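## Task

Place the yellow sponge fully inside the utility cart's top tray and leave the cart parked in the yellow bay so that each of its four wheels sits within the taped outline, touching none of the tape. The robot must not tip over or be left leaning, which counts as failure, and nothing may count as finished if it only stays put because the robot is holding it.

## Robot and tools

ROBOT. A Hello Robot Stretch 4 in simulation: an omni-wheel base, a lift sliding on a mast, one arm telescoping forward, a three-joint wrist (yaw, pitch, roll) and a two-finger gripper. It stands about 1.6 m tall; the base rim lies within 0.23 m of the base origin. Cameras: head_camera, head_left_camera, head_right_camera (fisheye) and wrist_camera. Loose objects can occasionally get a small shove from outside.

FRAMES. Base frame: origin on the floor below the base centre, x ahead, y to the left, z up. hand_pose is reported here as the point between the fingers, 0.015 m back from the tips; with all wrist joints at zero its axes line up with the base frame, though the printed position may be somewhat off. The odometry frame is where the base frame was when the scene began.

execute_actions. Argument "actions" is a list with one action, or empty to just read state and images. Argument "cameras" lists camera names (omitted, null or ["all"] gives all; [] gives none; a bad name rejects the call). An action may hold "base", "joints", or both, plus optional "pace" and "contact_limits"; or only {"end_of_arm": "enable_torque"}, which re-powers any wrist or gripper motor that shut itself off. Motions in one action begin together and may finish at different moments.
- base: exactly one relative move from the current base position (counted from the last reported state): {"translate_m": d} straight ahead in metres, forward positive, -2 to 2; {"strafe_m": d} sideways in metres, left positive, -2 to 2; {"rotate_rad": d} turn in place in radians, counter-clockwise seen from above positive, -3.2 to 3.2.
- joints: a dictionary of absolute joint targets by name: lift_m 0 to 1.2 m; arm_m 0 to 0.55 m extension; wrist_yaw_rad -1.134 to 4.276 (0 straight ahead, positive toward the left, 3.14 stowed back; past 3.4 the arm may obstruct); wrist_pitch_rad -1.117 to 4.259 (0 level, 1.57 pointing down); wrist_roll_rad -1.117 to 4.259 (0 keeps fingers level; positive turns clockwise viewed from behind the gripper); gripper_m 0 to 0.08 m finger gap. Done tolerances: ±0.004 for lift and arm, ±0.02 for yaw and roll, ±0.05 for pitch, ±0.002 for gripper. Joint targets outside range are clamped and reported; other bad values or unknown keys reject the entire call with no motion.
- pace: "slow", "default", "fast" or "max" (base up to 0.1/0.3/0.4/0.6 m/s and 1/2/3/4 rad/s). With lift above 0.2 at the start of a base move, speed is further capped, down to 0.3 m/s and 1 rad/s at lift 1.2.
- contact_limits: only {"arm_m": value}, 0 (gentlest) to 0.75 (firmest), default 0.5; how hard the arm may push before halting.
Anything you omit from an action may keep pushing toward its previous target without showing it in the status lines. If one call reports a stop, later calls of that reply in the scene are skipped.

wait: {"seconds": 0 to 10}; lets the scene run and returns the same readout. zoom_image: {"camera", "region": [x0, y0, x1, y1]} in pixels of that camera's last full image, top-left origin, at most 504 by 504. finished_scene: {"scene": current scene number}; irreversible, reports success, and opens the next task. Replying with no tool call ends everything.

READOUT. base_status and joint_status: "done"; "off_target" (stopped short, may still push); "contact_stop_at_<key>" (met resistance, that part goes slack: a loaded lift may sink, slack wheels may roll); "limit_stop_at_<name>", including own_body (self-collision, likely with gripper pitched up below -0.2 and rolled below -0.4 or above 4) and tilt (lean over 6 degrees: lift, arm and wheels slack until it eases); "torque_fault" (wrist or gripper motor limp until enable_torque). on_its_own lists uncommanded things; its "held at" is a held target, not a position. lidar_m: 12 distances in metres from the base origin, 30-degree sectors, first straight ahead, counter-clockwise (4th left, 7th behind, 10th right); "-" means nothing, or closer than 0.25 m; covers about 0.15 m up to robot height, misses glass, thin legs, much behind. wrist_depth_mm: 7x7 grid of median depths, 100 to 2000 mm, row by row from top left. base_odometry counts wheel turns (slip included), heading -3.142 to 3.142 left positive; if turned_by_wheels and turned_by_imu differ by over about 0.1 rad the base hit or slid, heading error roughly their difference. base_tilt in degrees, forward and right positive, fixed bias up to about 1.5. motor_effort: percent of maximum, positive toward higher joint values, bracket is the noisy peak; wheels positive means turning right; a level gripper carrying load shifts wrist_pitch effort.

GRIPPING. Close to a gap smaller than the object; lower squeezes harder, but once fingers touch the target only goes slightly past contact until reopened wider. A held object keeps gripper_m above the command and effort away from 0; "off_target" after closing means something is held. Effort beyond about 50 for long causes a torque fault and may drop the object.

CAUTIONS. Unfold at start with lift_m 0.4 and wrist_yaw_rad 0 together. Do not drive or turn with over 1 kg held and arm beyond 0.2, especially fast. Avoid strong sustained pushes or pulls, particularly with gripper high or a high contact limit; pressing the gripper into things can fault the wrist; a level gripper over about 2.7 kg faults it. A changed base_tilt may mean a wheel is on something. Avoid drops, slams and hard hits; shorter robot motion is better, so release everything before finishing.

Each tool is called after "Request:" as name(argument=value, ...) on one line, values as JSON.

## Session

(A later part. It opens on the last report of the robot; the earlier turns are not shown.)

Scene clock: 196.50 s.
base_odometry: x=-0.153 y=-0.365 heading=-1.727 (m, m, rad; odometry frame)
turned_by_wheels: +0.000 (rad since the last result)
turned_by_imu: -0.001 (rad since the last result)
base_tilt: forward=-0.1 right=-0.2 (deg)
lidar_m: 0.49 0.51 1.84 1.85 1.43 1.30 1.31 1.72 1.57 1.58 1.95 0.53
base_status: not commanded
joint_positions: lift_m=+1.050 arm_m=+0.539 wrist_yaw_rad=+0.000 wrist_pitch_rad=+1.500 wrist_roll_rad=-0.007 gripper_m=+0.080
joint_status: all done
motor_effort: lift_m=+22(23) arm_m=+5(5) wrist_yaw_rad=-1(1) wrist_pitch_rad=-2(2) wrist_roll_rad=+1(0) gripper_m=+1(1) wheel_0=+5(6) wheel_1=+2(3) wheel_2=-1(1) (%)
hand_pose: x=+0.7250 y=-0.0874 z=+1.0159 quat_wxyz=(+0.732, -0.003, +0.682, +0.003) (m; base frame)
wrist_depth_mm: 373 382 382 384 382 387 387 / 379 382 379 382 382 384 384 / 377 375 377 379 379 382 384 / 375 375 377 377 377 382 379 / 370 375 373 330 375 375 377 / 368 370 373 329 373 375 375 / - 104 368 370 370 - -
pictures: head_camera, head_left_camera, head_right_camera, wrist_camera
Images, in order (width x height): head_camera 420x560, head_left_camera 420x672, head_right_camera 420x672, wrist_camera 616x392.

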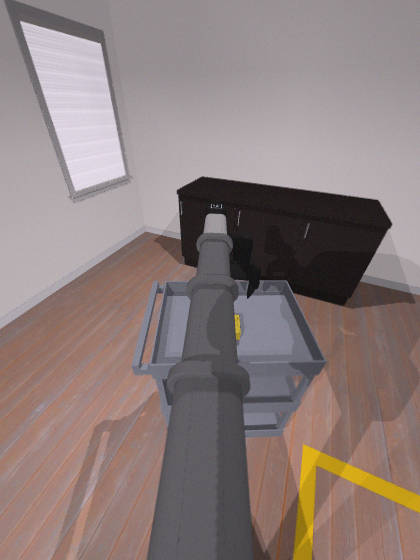

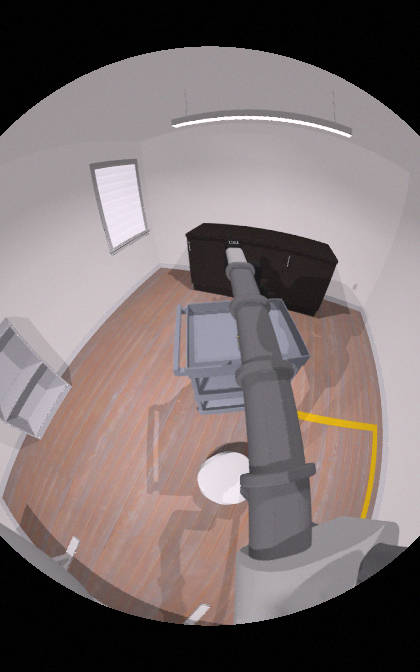

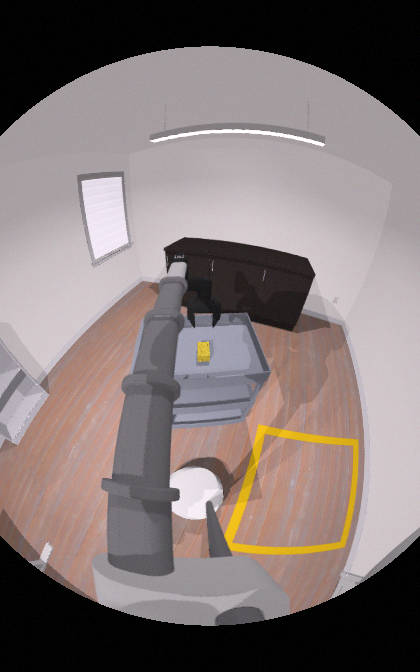

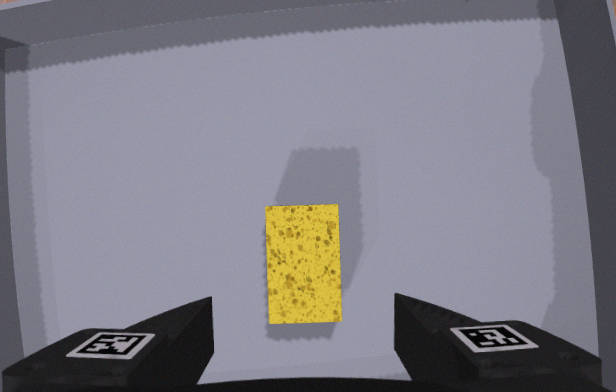

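Request:
execute_actions(actions=[{"base":{"translate_m":0.12},"joints":{"arm_m":0.23,"wrist_roll_rad":1.57,"wrist_pitch_rad":1.57}}], cameras=["head_right_camera","wrist_camera"])

Scene clock: 255.17 s.
base_odometry: x=-0.172 y=-0.483 heading=-1.727 (m, m, rad; odometry frame)
turned_by_wheels: +0.001 (rad since the last result)
turned_by_imu: -0.001 (rad since the last result)
base_tilt: forward=-0.1 right=-0.2 (deg)
lidar_m: 0.38 0.38 1.80 1.81 1.54 1.41 1.44 1.79 1.62 1.62 2.00 0.40
base_status: done
joint_positions: lift_m=+1.050 arm_m=+0.231 wrist_yaw_rad=+0.000 wrist_pitch_rad=+1.570 wrist_roll_rad=+1.570 gripper_m=+0.080
joint_status: all done
motor_effort: lift_m=+22(22) arm_m=-5(6) wrist_yaw_rad=-1(1) wrist_pitch_rad=-2(2) wrist_roll_rad=+1(6) gripper_m=+1(1) wheel_0=+4(14) wheel_1=+4(5) wheel_2=-1(10) (%)
hand_pose: x=+0.4020 y=-0.0874 z=+1.0154 quat_wxyz=(+0.500, +0.500, +0.500, -0.500) (m; base frame)
wrist_depth_mm: 364 368 370 1182 1182 1205 1205 / 368 368 370 1182 1182 1205 1205 / 368 370 373 1182 1205 1205 1182 / 368 370 373 1182 991 976 1205 / 325 359 375 1182 991 976 1229 / 370 370 373 1160 976 976 1205 / - 104 377 634 1182 - -
pictures: head_right_camera, wrist_camera
Images, in order (width x height): head_right_camera 420x672, wrist_camera 616x392.

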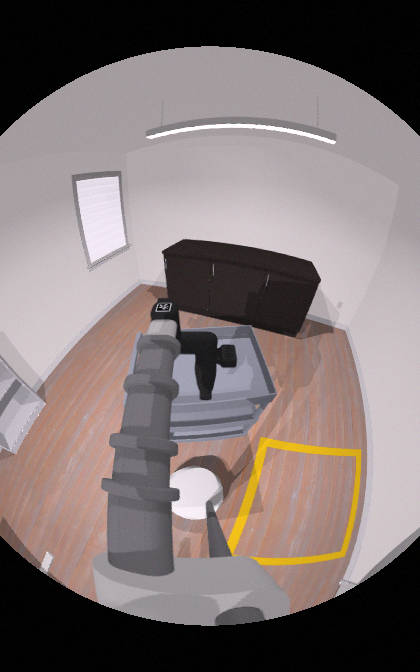

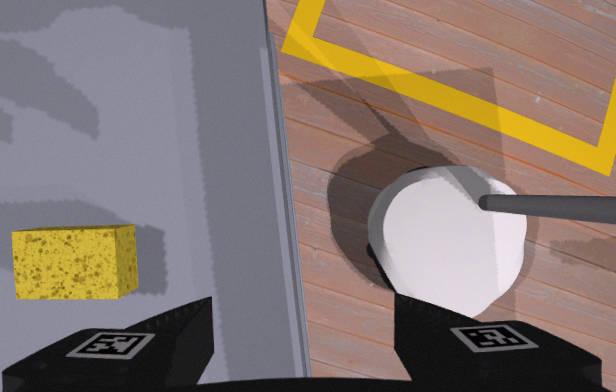

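Request:
execute_actions(actions=[{"joints":{"lift_m":0.93,"arm_m":0.24}}], cameras=["head_right_camera","wrist_camera"])

Scene clock: 260.13 s.
base_odometry: x=-0.172 y=-0.483 heading=-1.727 (m, m, rad; odometry frame)
turned_by_wheels: +0.000 (rad since the last result)
turned_by_imu: -0.001 (rad since the last result)
base_tilt: forward=+0.0 right=-0.2 (deg)
lidar_m: 0.37 0.39 1.78 1.81 1.55 1.41 1.42 1.79 1.61 1.63 2.01 0.41
base_status: not commanded
joint_positions: lift_m=+0.930 arm_m=+0.239 wrist_yaw_rad=+0.000 wrist_pitch_rad=+1.570 wrist_roll_rad=+1.570 gripper_m=+0.080
joint_status: all done
motor_effort: lift_m=+18(22) arm_m=+6(6) wrist_yaw_rad=+0(0) wrist_pitch_rad=-3(2) wrist_roll_rad=+1(1) gripper_m=+1(1) wheel_0=+4(4) wheel_1=+4(4) wheel_2=-1(2) (%)
hand_pose: x=+0.4101 y=-0.0874 z=+0.8957 quat_wxyz=(+0.500, +0.500, +0.500, -0.500) (m; base frame)
wrist_depth_mm: 249 250 251 1060 1078 1060 1078 / 249 250 251 1042 1060 1060 1078 / 249 251 252 1060 1078 1078 1078 / 249 252 252 1060 1025 842 854 / 241 251 253 1060 854 842 1078 / 224 252 254 597 842 854 1078 / - 104 253 254 1078 - -
pictures: head_right_camera, wrist_camera
Images, in order (width x height): head_right_camera 420x672, wrist_camera 616x392.

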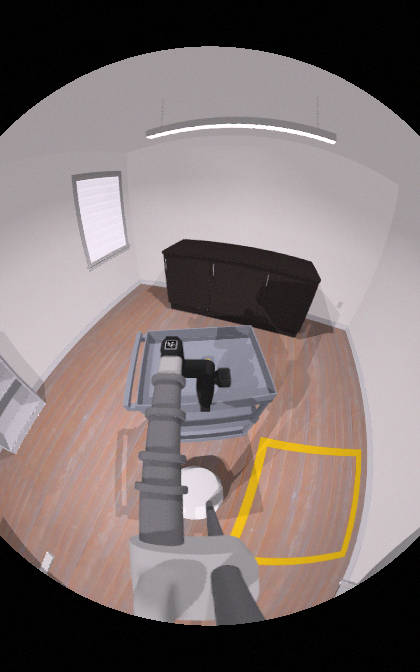

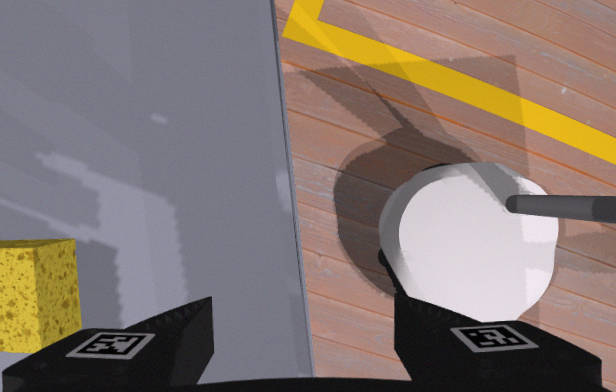

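Request:
execute_actions(actions=[{"joints":{"lift_m":0.868}}], cameras=["wrist_camera"])

Request:
execute_actions(actions=[{"joints":{"gripper_m":0.0}}], cameras=["wrist_camera"])

Scene clock: 265.97 s.
base_odometry: x=-0.172 y=-0.483 heading=-1.727 (m, m, rad; odometry frame)
turned_by_wheels: +0.000 (rad since the last result)
turned_by_imu: -0.001 (rad since the last result)
base_tilt: forward=+0.0 right=-0.2 (deg)
lidar_m: 0.38 0.39 1.81 1.82 1.55 1.41 1.44 1.80 1.60 1.62 2.00 0.41
base_status: not commanded
joint_positions: lift_m=+0.868 arm_m=+0.239 wrist_yaw_rad=+0.000 wrist_pitch_rad=+1.570 wrist_roll_rad=+1.570 gripper_m=+0.080
joint_status: all done
motor_effort: lift_m=+17(16) arm_m=+5(5) wrist_yaw_rad=+0(2) wrist_pitch_rad=-3(2) wrist_roll_rad=+1(2) gripper_m=+0(1) wheel_0=+4(4) wheel_1=+4(4) wheel_2=-1(1) (%)
hand_pose: x=+0.4101 y=-0.0874 z=+0.8337 quat_wxyz=(+0.500, +0.500, +0.500, -0.500) (m; base frame)
wrist_depth_mm: 187 188 189 991 1008 1008 1008 / 187 189 190 1008 991 1008 1008 / 187 189 190 1008 991 1008 1025 / 189 189 190 1008 1008 788 798 / 189 189 191 991 820 788 798 / 189 190 191 778 798 788 1008 / - 104 191 193 1008 - -
pictures: wrist_camera
Images, in order (width x height): wrist_camera 616x392.

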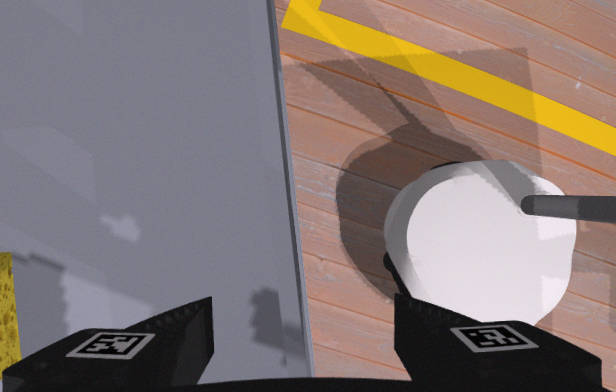

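Scene clock: 267.37 s.
base_odometry: x=-0.172 y=-0.483 heading=-1.727 (m, m, rad; odometry frame)
turned_by_wheels: +0.000 (rad since the last result)
turned_by_imu: +0.000 (rad since the last result)
base_tilt: forward=-0.1 right=-0.2 (deg)
lidar_m: 0.38 0.38 1.79 1.81 1.56 1.41 1.43 1.79 1.61 1.62 2.01 0.42
base_status: not commanded
joint_positions: lift_m=+0.868 arm_m=+0.239 wrist_yaw_rad=+0.004 wrist_pitch_rad=+1.565 wrist_roll_rad=+1.567 gripper_m=+0.005
joint_status: gripper_m off_target (ended at +0.005, target +0.000)
on_its_own: gripper_m is held at +0.004, not at your +0.000, by its contact guard: the fingers met something
motor_effort: lift_m=+18(18) arm_m=+4(5) wrist_yaw_rad=-12(11) wrist_pitch_rad=+13(14) wrist_roll_rad=+10(10) gripper_m=-31(27) wheel_0=+4(4) wheel_1=+4(4) wheel_2=-1(2) (%)
hand_pose: x=+0.4118 y=-0.0874 z=+0.8337 quat_wxyz=(+0.504, +0.499, +0.501, -0.496) (m; base frame)
wrist_depth_mm: 187 189 189 976 991 1008 1008 / 188 189 190 1008 1008 1008 1008 / 189 189 190 991 1008 1008 1008 / 189 190 191 991 991 788 788 / 189 190 191 1008 842 788 788 / 189 190 191 152 1008 788 904 / 190 191 - 122 - 1008 1025
pictures: wrist_camera
Images, in order (width x height): wrist_camera 616x392.

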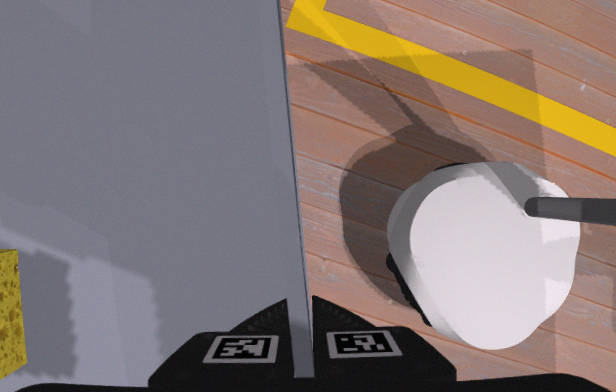

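Request:
execute_actions(actions=[{"base":{"translate_m":-0.3},"pace":"slow"}], cameras=["head_right_camera","wrist_camera"])

Scene clock: 276.07 s.
base_odometry: x=-0.125 y=-0.187 heading=-1.728 (m, m, rad; odometry frame)
turned_by_wheels: -0.002 (rad since the last result)
turned_by_imu: -0.007 (rad since the last result)
base_tilt: forward=+0.0 right=-0.2 (deg)
lidar_m: 0.40 0.43 1.89 1.92 1.25 1.14 1.14 1.66 1.51 1.51 0.53 0.42
base_status: done
joint_positions: lift_m=+0.868 arm_m=+0.240 wrist_yaw_rad=-0.005 wrist_pitch_rad=+1.563 wrist_roll_rad=+1.576 gripper_m=+0.005
joint_status: not commanded
on_its_own: gripper_m is held at +0.004, not at your +0.000, by its contact guard: the fingers met something; wrist_roll_rad is at rest, and its effort (-16) is outside its rest range (-13 to +13)
motor_effort: lift_m=+19(19) arm_m=+2(4) wrist_yaw_rad=+13(25) wrist_pitch_rad=+17(31) wrist_roll_rad=-16(16) gripper_m=-30(30) wheel_0=-13(15) wheel_1=-7(9) wheel_2=+0(13) (%)
hand_pose: x=+0.4117 y=-0.0874 z=+0.8336 quat_wxyz=(+0.499, +0.504, +0.496, -0.501) (m; base frame)
wrist_depth_mm: 189 190 191 191 991 1008 1008 / 189 190 190 191 991 1008 1025 / 189 190 190 192 1008 1008 1008 / 189 190 191 191 991 788 788 / 189 190 191 191 854 788 778 / 189 191 191 156 991 788 798 / 190 191 - 122 - 1008 1008
pictures: head_right_camera, wrist_camera
Images, in order (width x height): head_right_camera 420x672, wrist_camera 616x392.

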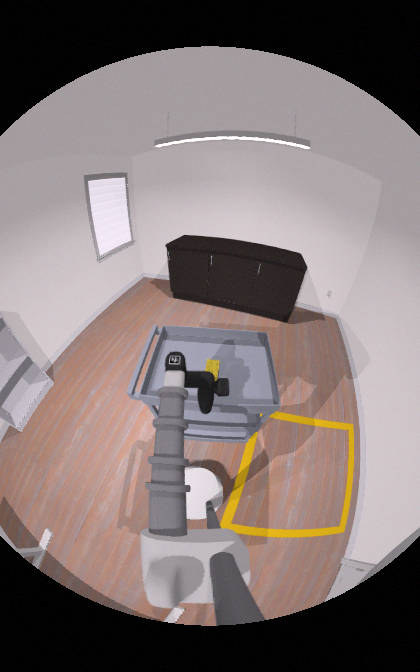

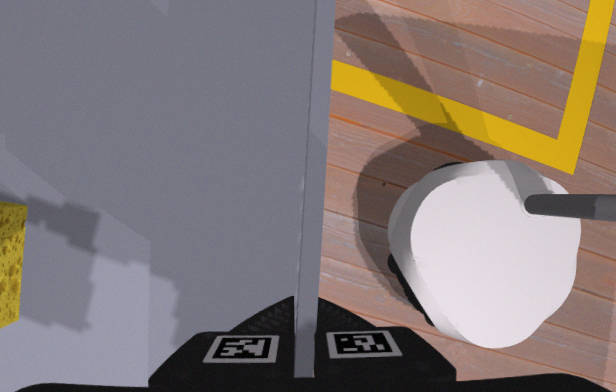

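Request:
execute_actions(actions=[{"base":{"strafe_m":-0.25},"pace":"slow"}], cameras=["head_right_camera","wrist_camera"])

Scene clock: 290.57 s.
base_odometry: x=-0.372 y=-0.148 heading=-1.727 (m, m, rad; odometry frame)
turned_by_wheels: +0.001 (rad since the last result)
turned_by_imu: +0.000 (rad since the last result)
base_tilt: forward=-0.1 right=-0.2 (deg)
lidar_m: 0.37 0.37 2.13 2.17 1.36 1.21 1.25 1.39 1.26 1.28 1.58 0.41
base_status: done
joint_positions: lift_m=+0.868 arm_m=+0.240 wrist_yaw_rad=+0.008 wrist_pitch_rad=+1.567 wrist_roll_rad=+1.562 gripper_m=+0.006
joint_status: not commanded
on_its_own: gripper_m is held at +0.004, not at your +0.000, by its contact guard: the fingers met something; wrist_yaw_rad is at rest, and its effort (-21) is outside its rest range (-13 to +13); wrist_roll_rad is at rest, and its effort (+23) is outside its rest range (-13 to +13)
motor_effort: lift_m=+19(19) arm_m=+2(2) wrist_yaw_rad=-21(23) wrist_pitch_rad=+6(18) wrist_roll_rad=+23(23) gripper_m=-41(41) wheel_0=+10(14) wheel_1=+0(10) wheel_2=+0(1) (%)
hand_pose: x=+0.4119 y=-0.0874 z=+0.8336 quat_wxyz=(+0.505, +0.497, +0.503, -0.495) (m; base frame)
wrist_depth_mm: 187 188 189 976 991 1008 1008 / 187 189 189 1008 991 991 1008 / 188 189 189 991 991 991 1008 / 189 189 190 1008 991 788 798 / 189 190 191 820 842 788 788 / 189 190 191 139 991 788 1025 / 189 191 - 121 - 1008 1025
pictures: head_right_camera, wrist_camera
Images, in order (width x height): head_right_camera 420x672, wrist_camera 616x392.

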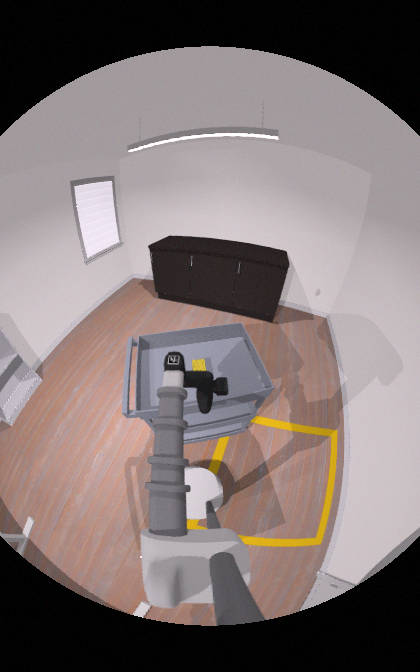

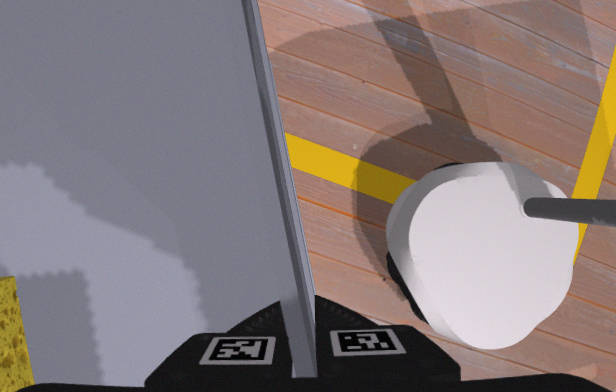

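Request:
execute_actions(actions=[{"base":{"translate_m":-0.25},"pace":"slow"}], cameras=["head_right_camera","wrist_camera"])

Scene clock: 298.10 s.
base_odometry: x=-0.333 y=+0.098 heading=-1.729 (m, m, rad; odometry frame)
turned_by_wheels: -0.002 (rad since the last result)
turned_by_imu: -0.005 (rad since the last result)
base_tilt: forward=-0.1 right=-0.1 (deg)
lidar_m: 0.39 0.43 2.22 1.70 1.11 0.99 1.78 1.30 1.17 1.19 0.53 0.41
base_status: done
joint_positions: lift_m=+0.868 arm_m=+0.240 wrist_yaw_rad=-0.004 wrist_pitch_rad=+1.563 wrist_roll_rad=+1.575 gripper_m=+0.005
joint_status: not commanded
on_its_own: gripper_m is held at +0.004, not at your +0.000, by its contact guard: the fingers met something; wrist_roll_rad is at rest, and its effort (-14) is outside its rest range (-13 to +13)
motor_effort: lift_m=+19(19) arm_m=+2(2) wrist_yaw_rad=+12(34) wrist_pitch_rad=+18(27) wrist_roll_rad=-14(24) gripper_m=-30(41) wheel_0=-13(16) wheel_1=-7(8) wheel_2=+1(18) (%)
hand_pose: x=+0.4118 y=-0.0874 z=+0.8336 quat_wxyz=(+0.500, +0.504, +0.496, -0.500) (m; base frame)
wrist_depth_mm: 189 190 190 191 991 1008 1025 / 189 189 190 190 991 991 1008 / 189 190 190 191 1008 1008 1008 / 190 190 191 191 991 778 798 / 190 191 191 192 866 778 788 / 190 190 191 156 1025 788 798 / 190 191 - 122 - 991 1008
pictures: head_right_camera, wrist_camera
Images, in order (width x height): head_right_camera 420x672, wrist_camera 616x392.

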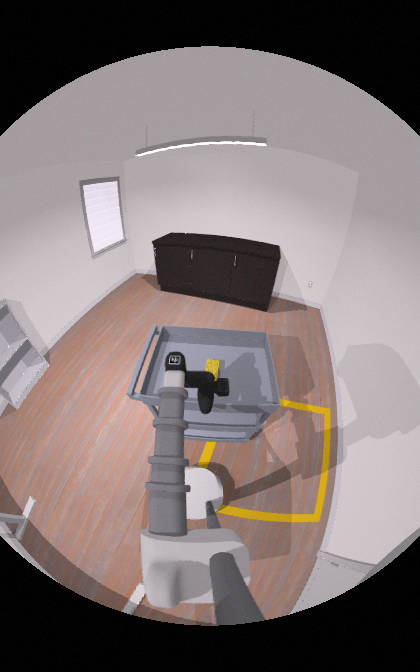

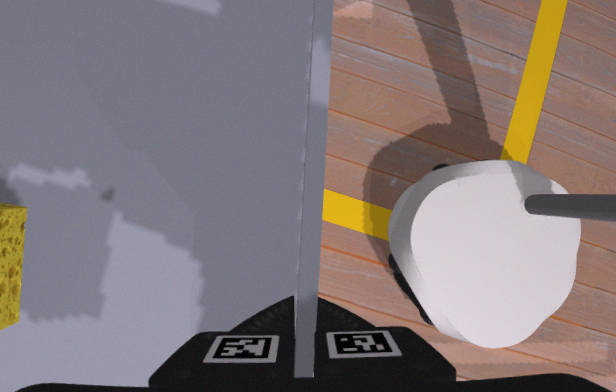

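Request:
execute_actions(actions=[{"base":{"strafe_m":-0.28},"pace":"slow"}], cameras=[])

Request:
execute_actions(actions=[{"base":{"translate_m":-0.18},"pace":"slow"}], cameras=["head_right_camera","head_left_camera","wrist_camera"])

Scene clock: 306.37 s.
base_odometry: x=-0.609 y=+0.142 heading=-1.728 (m, m, rad; odometry frame)
turned_by_wheels: +0.001 (rad since the last result)
turned_by_imu: +0.002 (rad since the last result)
base_tilt: forward=+0.0 right=-0.2 (deg)
lidar_m: 0.35 0.36 2.49 1.92 1.20 1.11 1.56 1.02 0.92 0.92 1.15 0.42
base_status: done
joint_positions: lift_m=+0.868 arm_m=+0.240 wrist_yaw_rad=+0.008 wrist_pitch_rad=+1.567 wrist_roll_rad=+1.562 gripper_m=+0.006
joint_status: not commanded
on_its_own: gripper_m is held at +0.004, not at your +0.000, by its contact guard: the fingers met something; wrist_yaw_rad is at rest, and its effort (-24) is outside its rest range (-13 to +13); wrist_roll_rad is at rest, and its effort (+25) is outside its rest range (-13 to +13)
motor_effort: lift_m=+19(19) arm_m=+2(2) wrist_yaw_rad=-24(23) wrist_pitch_rad=+6(18) wrist_roll_rad=+25(25) gripper_m=-43(43) wheel_0=+10(17) wheel_1=-1(11) wheel_2=+1(2) (%)
hand_pose: x=+0.4120 y=-0.0874 z=+0.8336 quat_wxyz=(+0.505, +0.497, +0.503, -0.495) (m; base frame)
wrist_depth_mm: 187 188 189 991 991 1008 1008 / 187 189 189 1008 1008 991 1008 / 187 189 189 991 991 1025 1008 / 189 189 190 991 991 788 798 / 189 190 191 778 842 788 798 / 189 190 191 140 1008 798 1025 / 190 190 - 121 - 1008 1025
pictures: none
No camera images: the call's "cameras" was empty. Leave "cameras" out to get every camera's image.

Scene clock: 309.47 s.
base_odometry: x=-0.581 y=+0.320 heading=-1.729 (m, m, rad; odometry frame)
turned_by_wheels: -0.001 (rad since the last result)
turned_by_imu: -0.003 (rad since the last result)
base_tilt: forward=-0.1 right=-0.1 (deg)
lidar_m: 0.39 0.44 2.55 1.60 1.03 0.95 1.46 0.90 0.87 0.86 0.53 0.42
base_status: done
joint_positions: lift_m=+0.868 arm_m=+0.240 wrist_yaw_rad=-0.004 wrist_pitch_rad=+1.563 wrist_roll_rad=+1.576 gripper_m=+0.005
joint_status: not commanded
on_its_own: gripper_m is held at +0.004, not at your +0.000, by its contact guard: the fingers met something; wrist_roll_rad is at rest, and its effort (-15) is outside its rest range (-13 to +13)
motor_effort: lift_m=+20(20) arm_m=+2(2) wrist_yaw_rad=+11(36) wrist_pitch_rad=+19(26) wrist_roll_rad=-15(25) gripper_m=-30(44) wheel_0=-12(13) wheel_1=-6(8) wheel_2=+1(15) (%)
hand_pose: x=+0.4119 y=-0.0874 z=+0.8336 quat_wxyz=(+0.500, +0.504, +0.496, -0.500) (m; base frame)
wrist_depth_mm: 189 190 190 191 991 1008 1008 / 189 190 190 191 1008 1008 1008 / 189 190 190 191 991 1008 1008 / 189 191 191 191 1008 788 778 / 190 190 192 191 866 788 788 / 190 191 191 156 991 788 788 / 191 190 - 122 - 1008 1008
pictures: head_left_camera, head_right_camera, wrist_camera
Images, in order (width x height): head_left_camera 420x672, head_right_camera 420x672, wrist_camera 616x392.

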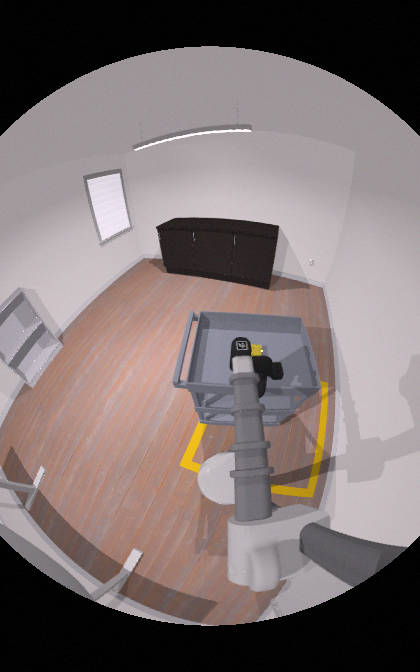

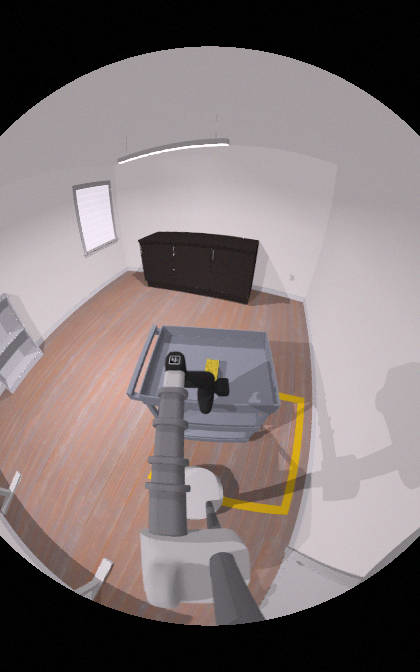

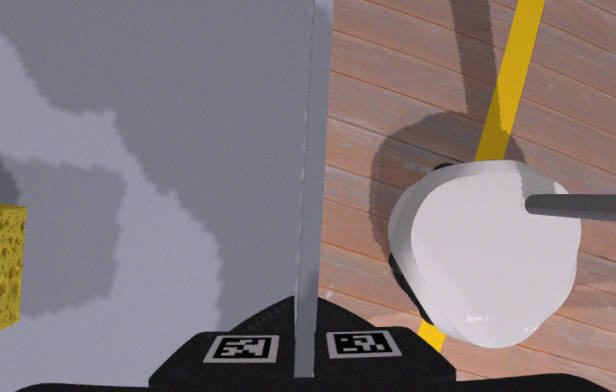

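Request:
execute_actions(actions=[{"base":{"strafe_m":-0.23},"pace":"slow"}], cameras=[])

Request:
execute_actions(actions=[{"base":{"translate_m":-0.21},"pace":"slow"}], cameras=[])

Request:
execute_actions(actions=[{"joints":{"gripper_m":0.06}}], cameras=[])

Request:
execute_actions(actions=[{"joints":{"lift_m":1.05}}], cameras=[])

Request:
execute_actions(actions=[{"base":{"translate_m":-0.45},"joints":{"arm_m":0.0}}])

Scene clock: 333.83 s.
base_odometry: x=-0.808 y=+0.356 heading=-1.729 (m, m, rad; odometry frame)
turned_by_wheels: +0.001 (rad since the last result)
turned_by_imu: +0.001 (rad since the last result)
base_tilt: forward=-0.1 right=-0.2 (deg)
lidar_m: 0.36 0.37 2.75 1.72 1.12 1.09 1.08 0.71 0.64 0.64 0.80 0.43
base_status: done
joint_positions: lift_m=+0.868 arm_m=+0.240 wrist_yaw_rad=+0.006 wrist_pitch_rad=+1.568 wrist_roll_rad=+1.563 gripper_m=+0.006
joint_status: not commanded
on_its_own: gripper_m is held at +0.004, not at your +0.000, by its contact guard: the fingers met something; wrist_yaw_rad is at rest, and its effort (-18) is outside its rest range (-13 to +13); wrist_roll_rad is at rest, and its effort (+22) is outside its rest range (-13 to +13)
motor_effort: lift_m=+20(20) arm_m=+2(2) wrist_yaw_rad=-18(18) wrist_pitch_rad=+4(19) wrist_roll_rad=+22(21) gripper_m=-37(37) wheel_0=+10(13) wheel_1=-2(9) wheel_2=+0(0) (%)
hand_pose: x=+0.4117 y=-0.0874 z=+0.8335 quat_wxyz=(+0.504, +0.497, +0.503, -0.496) (m; base frame)
wrist_depth_mm: 187 188 189 991 1008 991 1025 / 187 189 189 1008 1008 991 1025 / 189 189 190 991 1008 1008 1008 / 189 189 190 991 1008 798 798 / 189 189 191 1008 831 798 788 / 190 190 191 139 1008 788 1042 / 190 191 - 122 - 1008 1008
pictures: none
No camera images: the call's "cameras" was empty. Leave "cameras" out to get every camera's image.

Scene clock: 337.23 s.
base_odometry: x=-0.775 y=+0.563 heading=-1.730 (m, m, rad; odometry frame)
turned_by_wheels: -0.002 (rad since the last result)
turned_by_imu: -0.004 (rad since the last result)
base_tilt: forward=-0.1 right=-0.2 (deg)
lidar_m: 0.39 0.44 2.85 1.41 0.98 1.34 0.96 0.59 0.56 0.57 0.51 0.40
base_status: done
joint_positions: lift_m=+0.868 arm_m=+0.240 wrist_yaw_rad=-0.004 wrist_pitch_rad=+1.563 wrist_roll_rad=+1.575 gripper_m=+0.005
joint_status: not commanded
on_its_own: gripper_m is held at +0.004, not at your +0.000, by its contact guard: the fingers met something; wrist_roll_rad is at rest, and its effort (-15) is outside its rest range (-13 to +13)
motor_effort: lift_m=+20(20) arm_m=+2(2) wrist_yaw_rad=+11(33) wrist_pitch_rad=+18(29) wrist_roll_rad=-15(22) gripper_m=-29(38) wheel_0=-13(16) wheel_1=-7(8) wheel_2=+0(14) (%)
hand_pose: x=+0.4118 y=-0.0874 z=+0.8336 quat_wxyz=(+0.500, +0.504, +0.496, -0.500) (m; base frame)
wrist_depth_mm: 189 190 190 191 991 1008 931 / 189 189 190 191 1008 1008 1008 / 189 190 191 191 976 1008 1008 / 190 190 191 191 1008 788 788 / 190 190 191 192 866 788 778 / 190 190 191 156 991 788 798 / 190 191 - 122 - 1008 1025
pictures: none
No camera images: the call's "cameras" was empty. Leave "cameras" out to get every camera's image.

Scene clock: 338.43 s.
base_odometry: x=-0.774 y=+0.563 heading=-1.729 (m, m, rad; odometry frame)
turned_by_wheels: +0.001 (rad since the last result)
turned_by_imu: +0.001 (rad since the last result)
base_tilt: forward=-0.1 right=-0.2 (deg)
lidar_m: 0.39 0.44 2.84 1.43 0.95 1.33 0.96 0.59 0.56 0.57 0.51 0.40
base_status: not commanded
joint_positions: lift_m=+0.868 arm_m=+0.240 wrist_yaw_rad=+0.000 wrist_pitch_rad=+1.569 wrist_roll_rad=+1.570 gripper_m=+0.060
joint_status: all done
motor_effort: lift_m=+20(20) arm_m=+3(2) wrist_yaw_rad=+1(11) wrist_pitch_rad=+0(18) wrist_roll_rad=-1(15) gripper_m=+1(30) wheel_0=-2(13) wheel_1=-2(7) wheel_2=+1(1) (%)
hand_pose: x=+0.4108 y=-0.0874 z=+0.8335 quat_wxyz=(+0.500, +0.500, +0.500, -0.500) (m; base frame)
wrist_depth_mm: 187 188 189 190 1008 1008 931 / 187 189 189 191 991 991 1008 / 187 189 190 191 1008 1008 1008 / 187 189 190 191 1008 788 798 / 188 189 190 191 831 788 788 / 189 190 190 192 788 788 1025 / 189 - 136 191 143 - -
pictures: none
No camera images: the call's "cameras" was empty. Leave "cameras" out to get every camera's image.

Scene clock: 340.27 s.
base_odometry: x=-0.774 y=+0.563 heading=-1.729 (m, m, rad; odometry frame)
turned_by_wheels: +0.000 (rad since the last result)
turned_by_imu: -0.001 (rad since the last result)
base_tilt: forward=-0.1 right=-0.2 (deg)
lidar_m: 0.39 0.44 2.84 1.43 0.97 1.34 0.96 0.59 0.57 0.56 0.53 0.41
base_status: not commanded
joint_positions: lift_m=+1.050 arm_m=+0.240 wrist_yaw_rad=+0.000 wrist_pitch_rad=+1.570 wrist_roll_rad=+1.570 gripper_m=+0.060
joint_status: all done
motor_effort: lift_m=+22(24) arm_m=+2(2) wrist_yaw_rad=+0(0) wrist_pitch_rad=+0(0) wrist_roll_rad=+0(1) gripper_m=+1(1) wheel_0=-3(2) wheel_1=-3(3) wheel_2=+0(0) (%)
hand_pose: x=+0.4108 y=-0.0874 z=+1.0154 quat_wxyz=(+0.500, +0.500, +0.500, -0.500) (m; base frame)
wrist_depth_mm: 368 368 370 373 1182 1078 960 / 366 368 370 373 1205 1205 1182 / 366 370 373 373 1182 1205 1182 / 324 368 373 1182 991 991 1205 / 368 370 375 1182 976 991 1205 / 368 370 373 1182 976 976 1229 / 370 - 136 1182 143 - -
pictures: none
No camera images: the call's "cameras" was empty. Leave "cameras" out to get every camera's image.

Scene clock: 343.23 s.
base_odometry: x=-0.703 y=+1.008 heading=-1.730 (m, m, rad; odometry frame)
turned_by_wheels: -0.001 (rad since the last result)
turned_by_imu: -0.002 (rad since the last result)
base_tilt: forward=-0.1 right=-0.1 (deg)
lidar_m: 0.84 0.92 3.00 0.79 0.82 1.16 0.69 0.43 0.39 0.38 0.50 0.84
base_status: done
joint_positions: lift_m=+1.050 arm_m=+0.001 wrist_yaw_rad=+0.000 wrist_pitch_rad=+1.570 wrist_roll_rad=+1.570 gripper_m=+0.060
joint_status: all done
motor_effort: lift_m=+22(22) arm_m=-5(4) wrist_yaw_rad=-1(2) wrist_pitch_rad=-1(0) wrist_roll_rad=+0(0) gripper_m=+1(1) wheel_0=-4(6) wheel_1=-4(7) wheel_2=+0(10) (%)
hand_pose: x=+0.1720 y=-0.0874 z=+1.0154 quat_wxyz=(+0.500, +0.500, +0.500, -0.500) (m; base frame)
wrist_depth_mm: 1160 1160 1078 891 699 603 530 / 1160 1160 1138 1182 946 788 676 / 1025 1182 1182 1205 1205 1205 976 / 1182 1160 1182 991 976 1205 1205 / 1160 1160 1160 976 976 1182 1182 / 1160 1160 1205 1182 976 1182 1229 / 1160 - 136 1205 143 - -
pictures: head_camera, head_left_camera, head_right_camera, wrist_camera
Images, in order (width x height): head_camera 420x560, head_left_camera 420x672, head_right_camera 420x672, wrist_camera 616x392.

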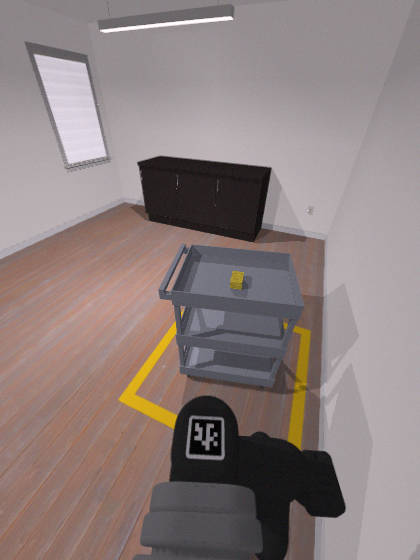

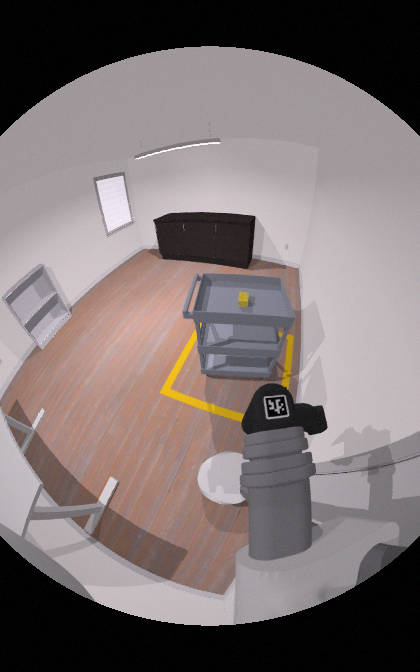

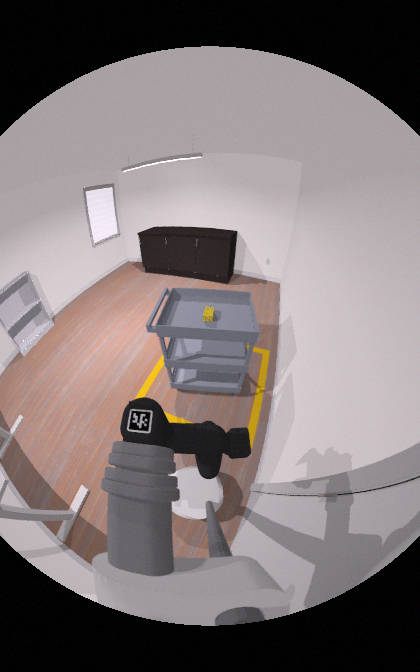

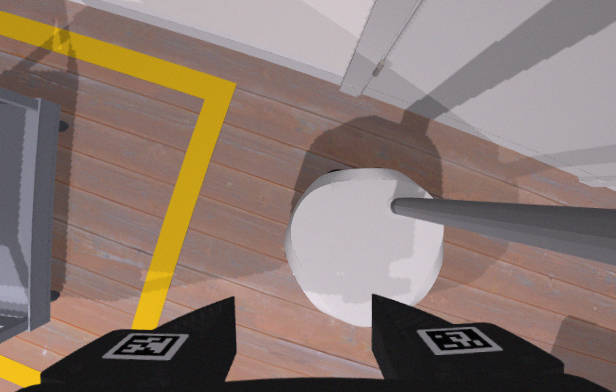

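Request:
zoom_image(camera="head_camera", region=[110, 230, 330, 420])

Region (110, 230, 330, 420) of head_camera's 420x560 image, scaled by 2.291, with more detail than that image has; it fills the top 435 rows of this view, and the rest is white.

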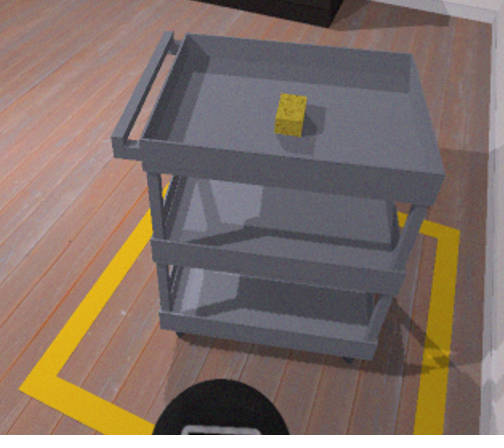

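Request:
finished_scene(scene=1)

The scene is finished: the task was done.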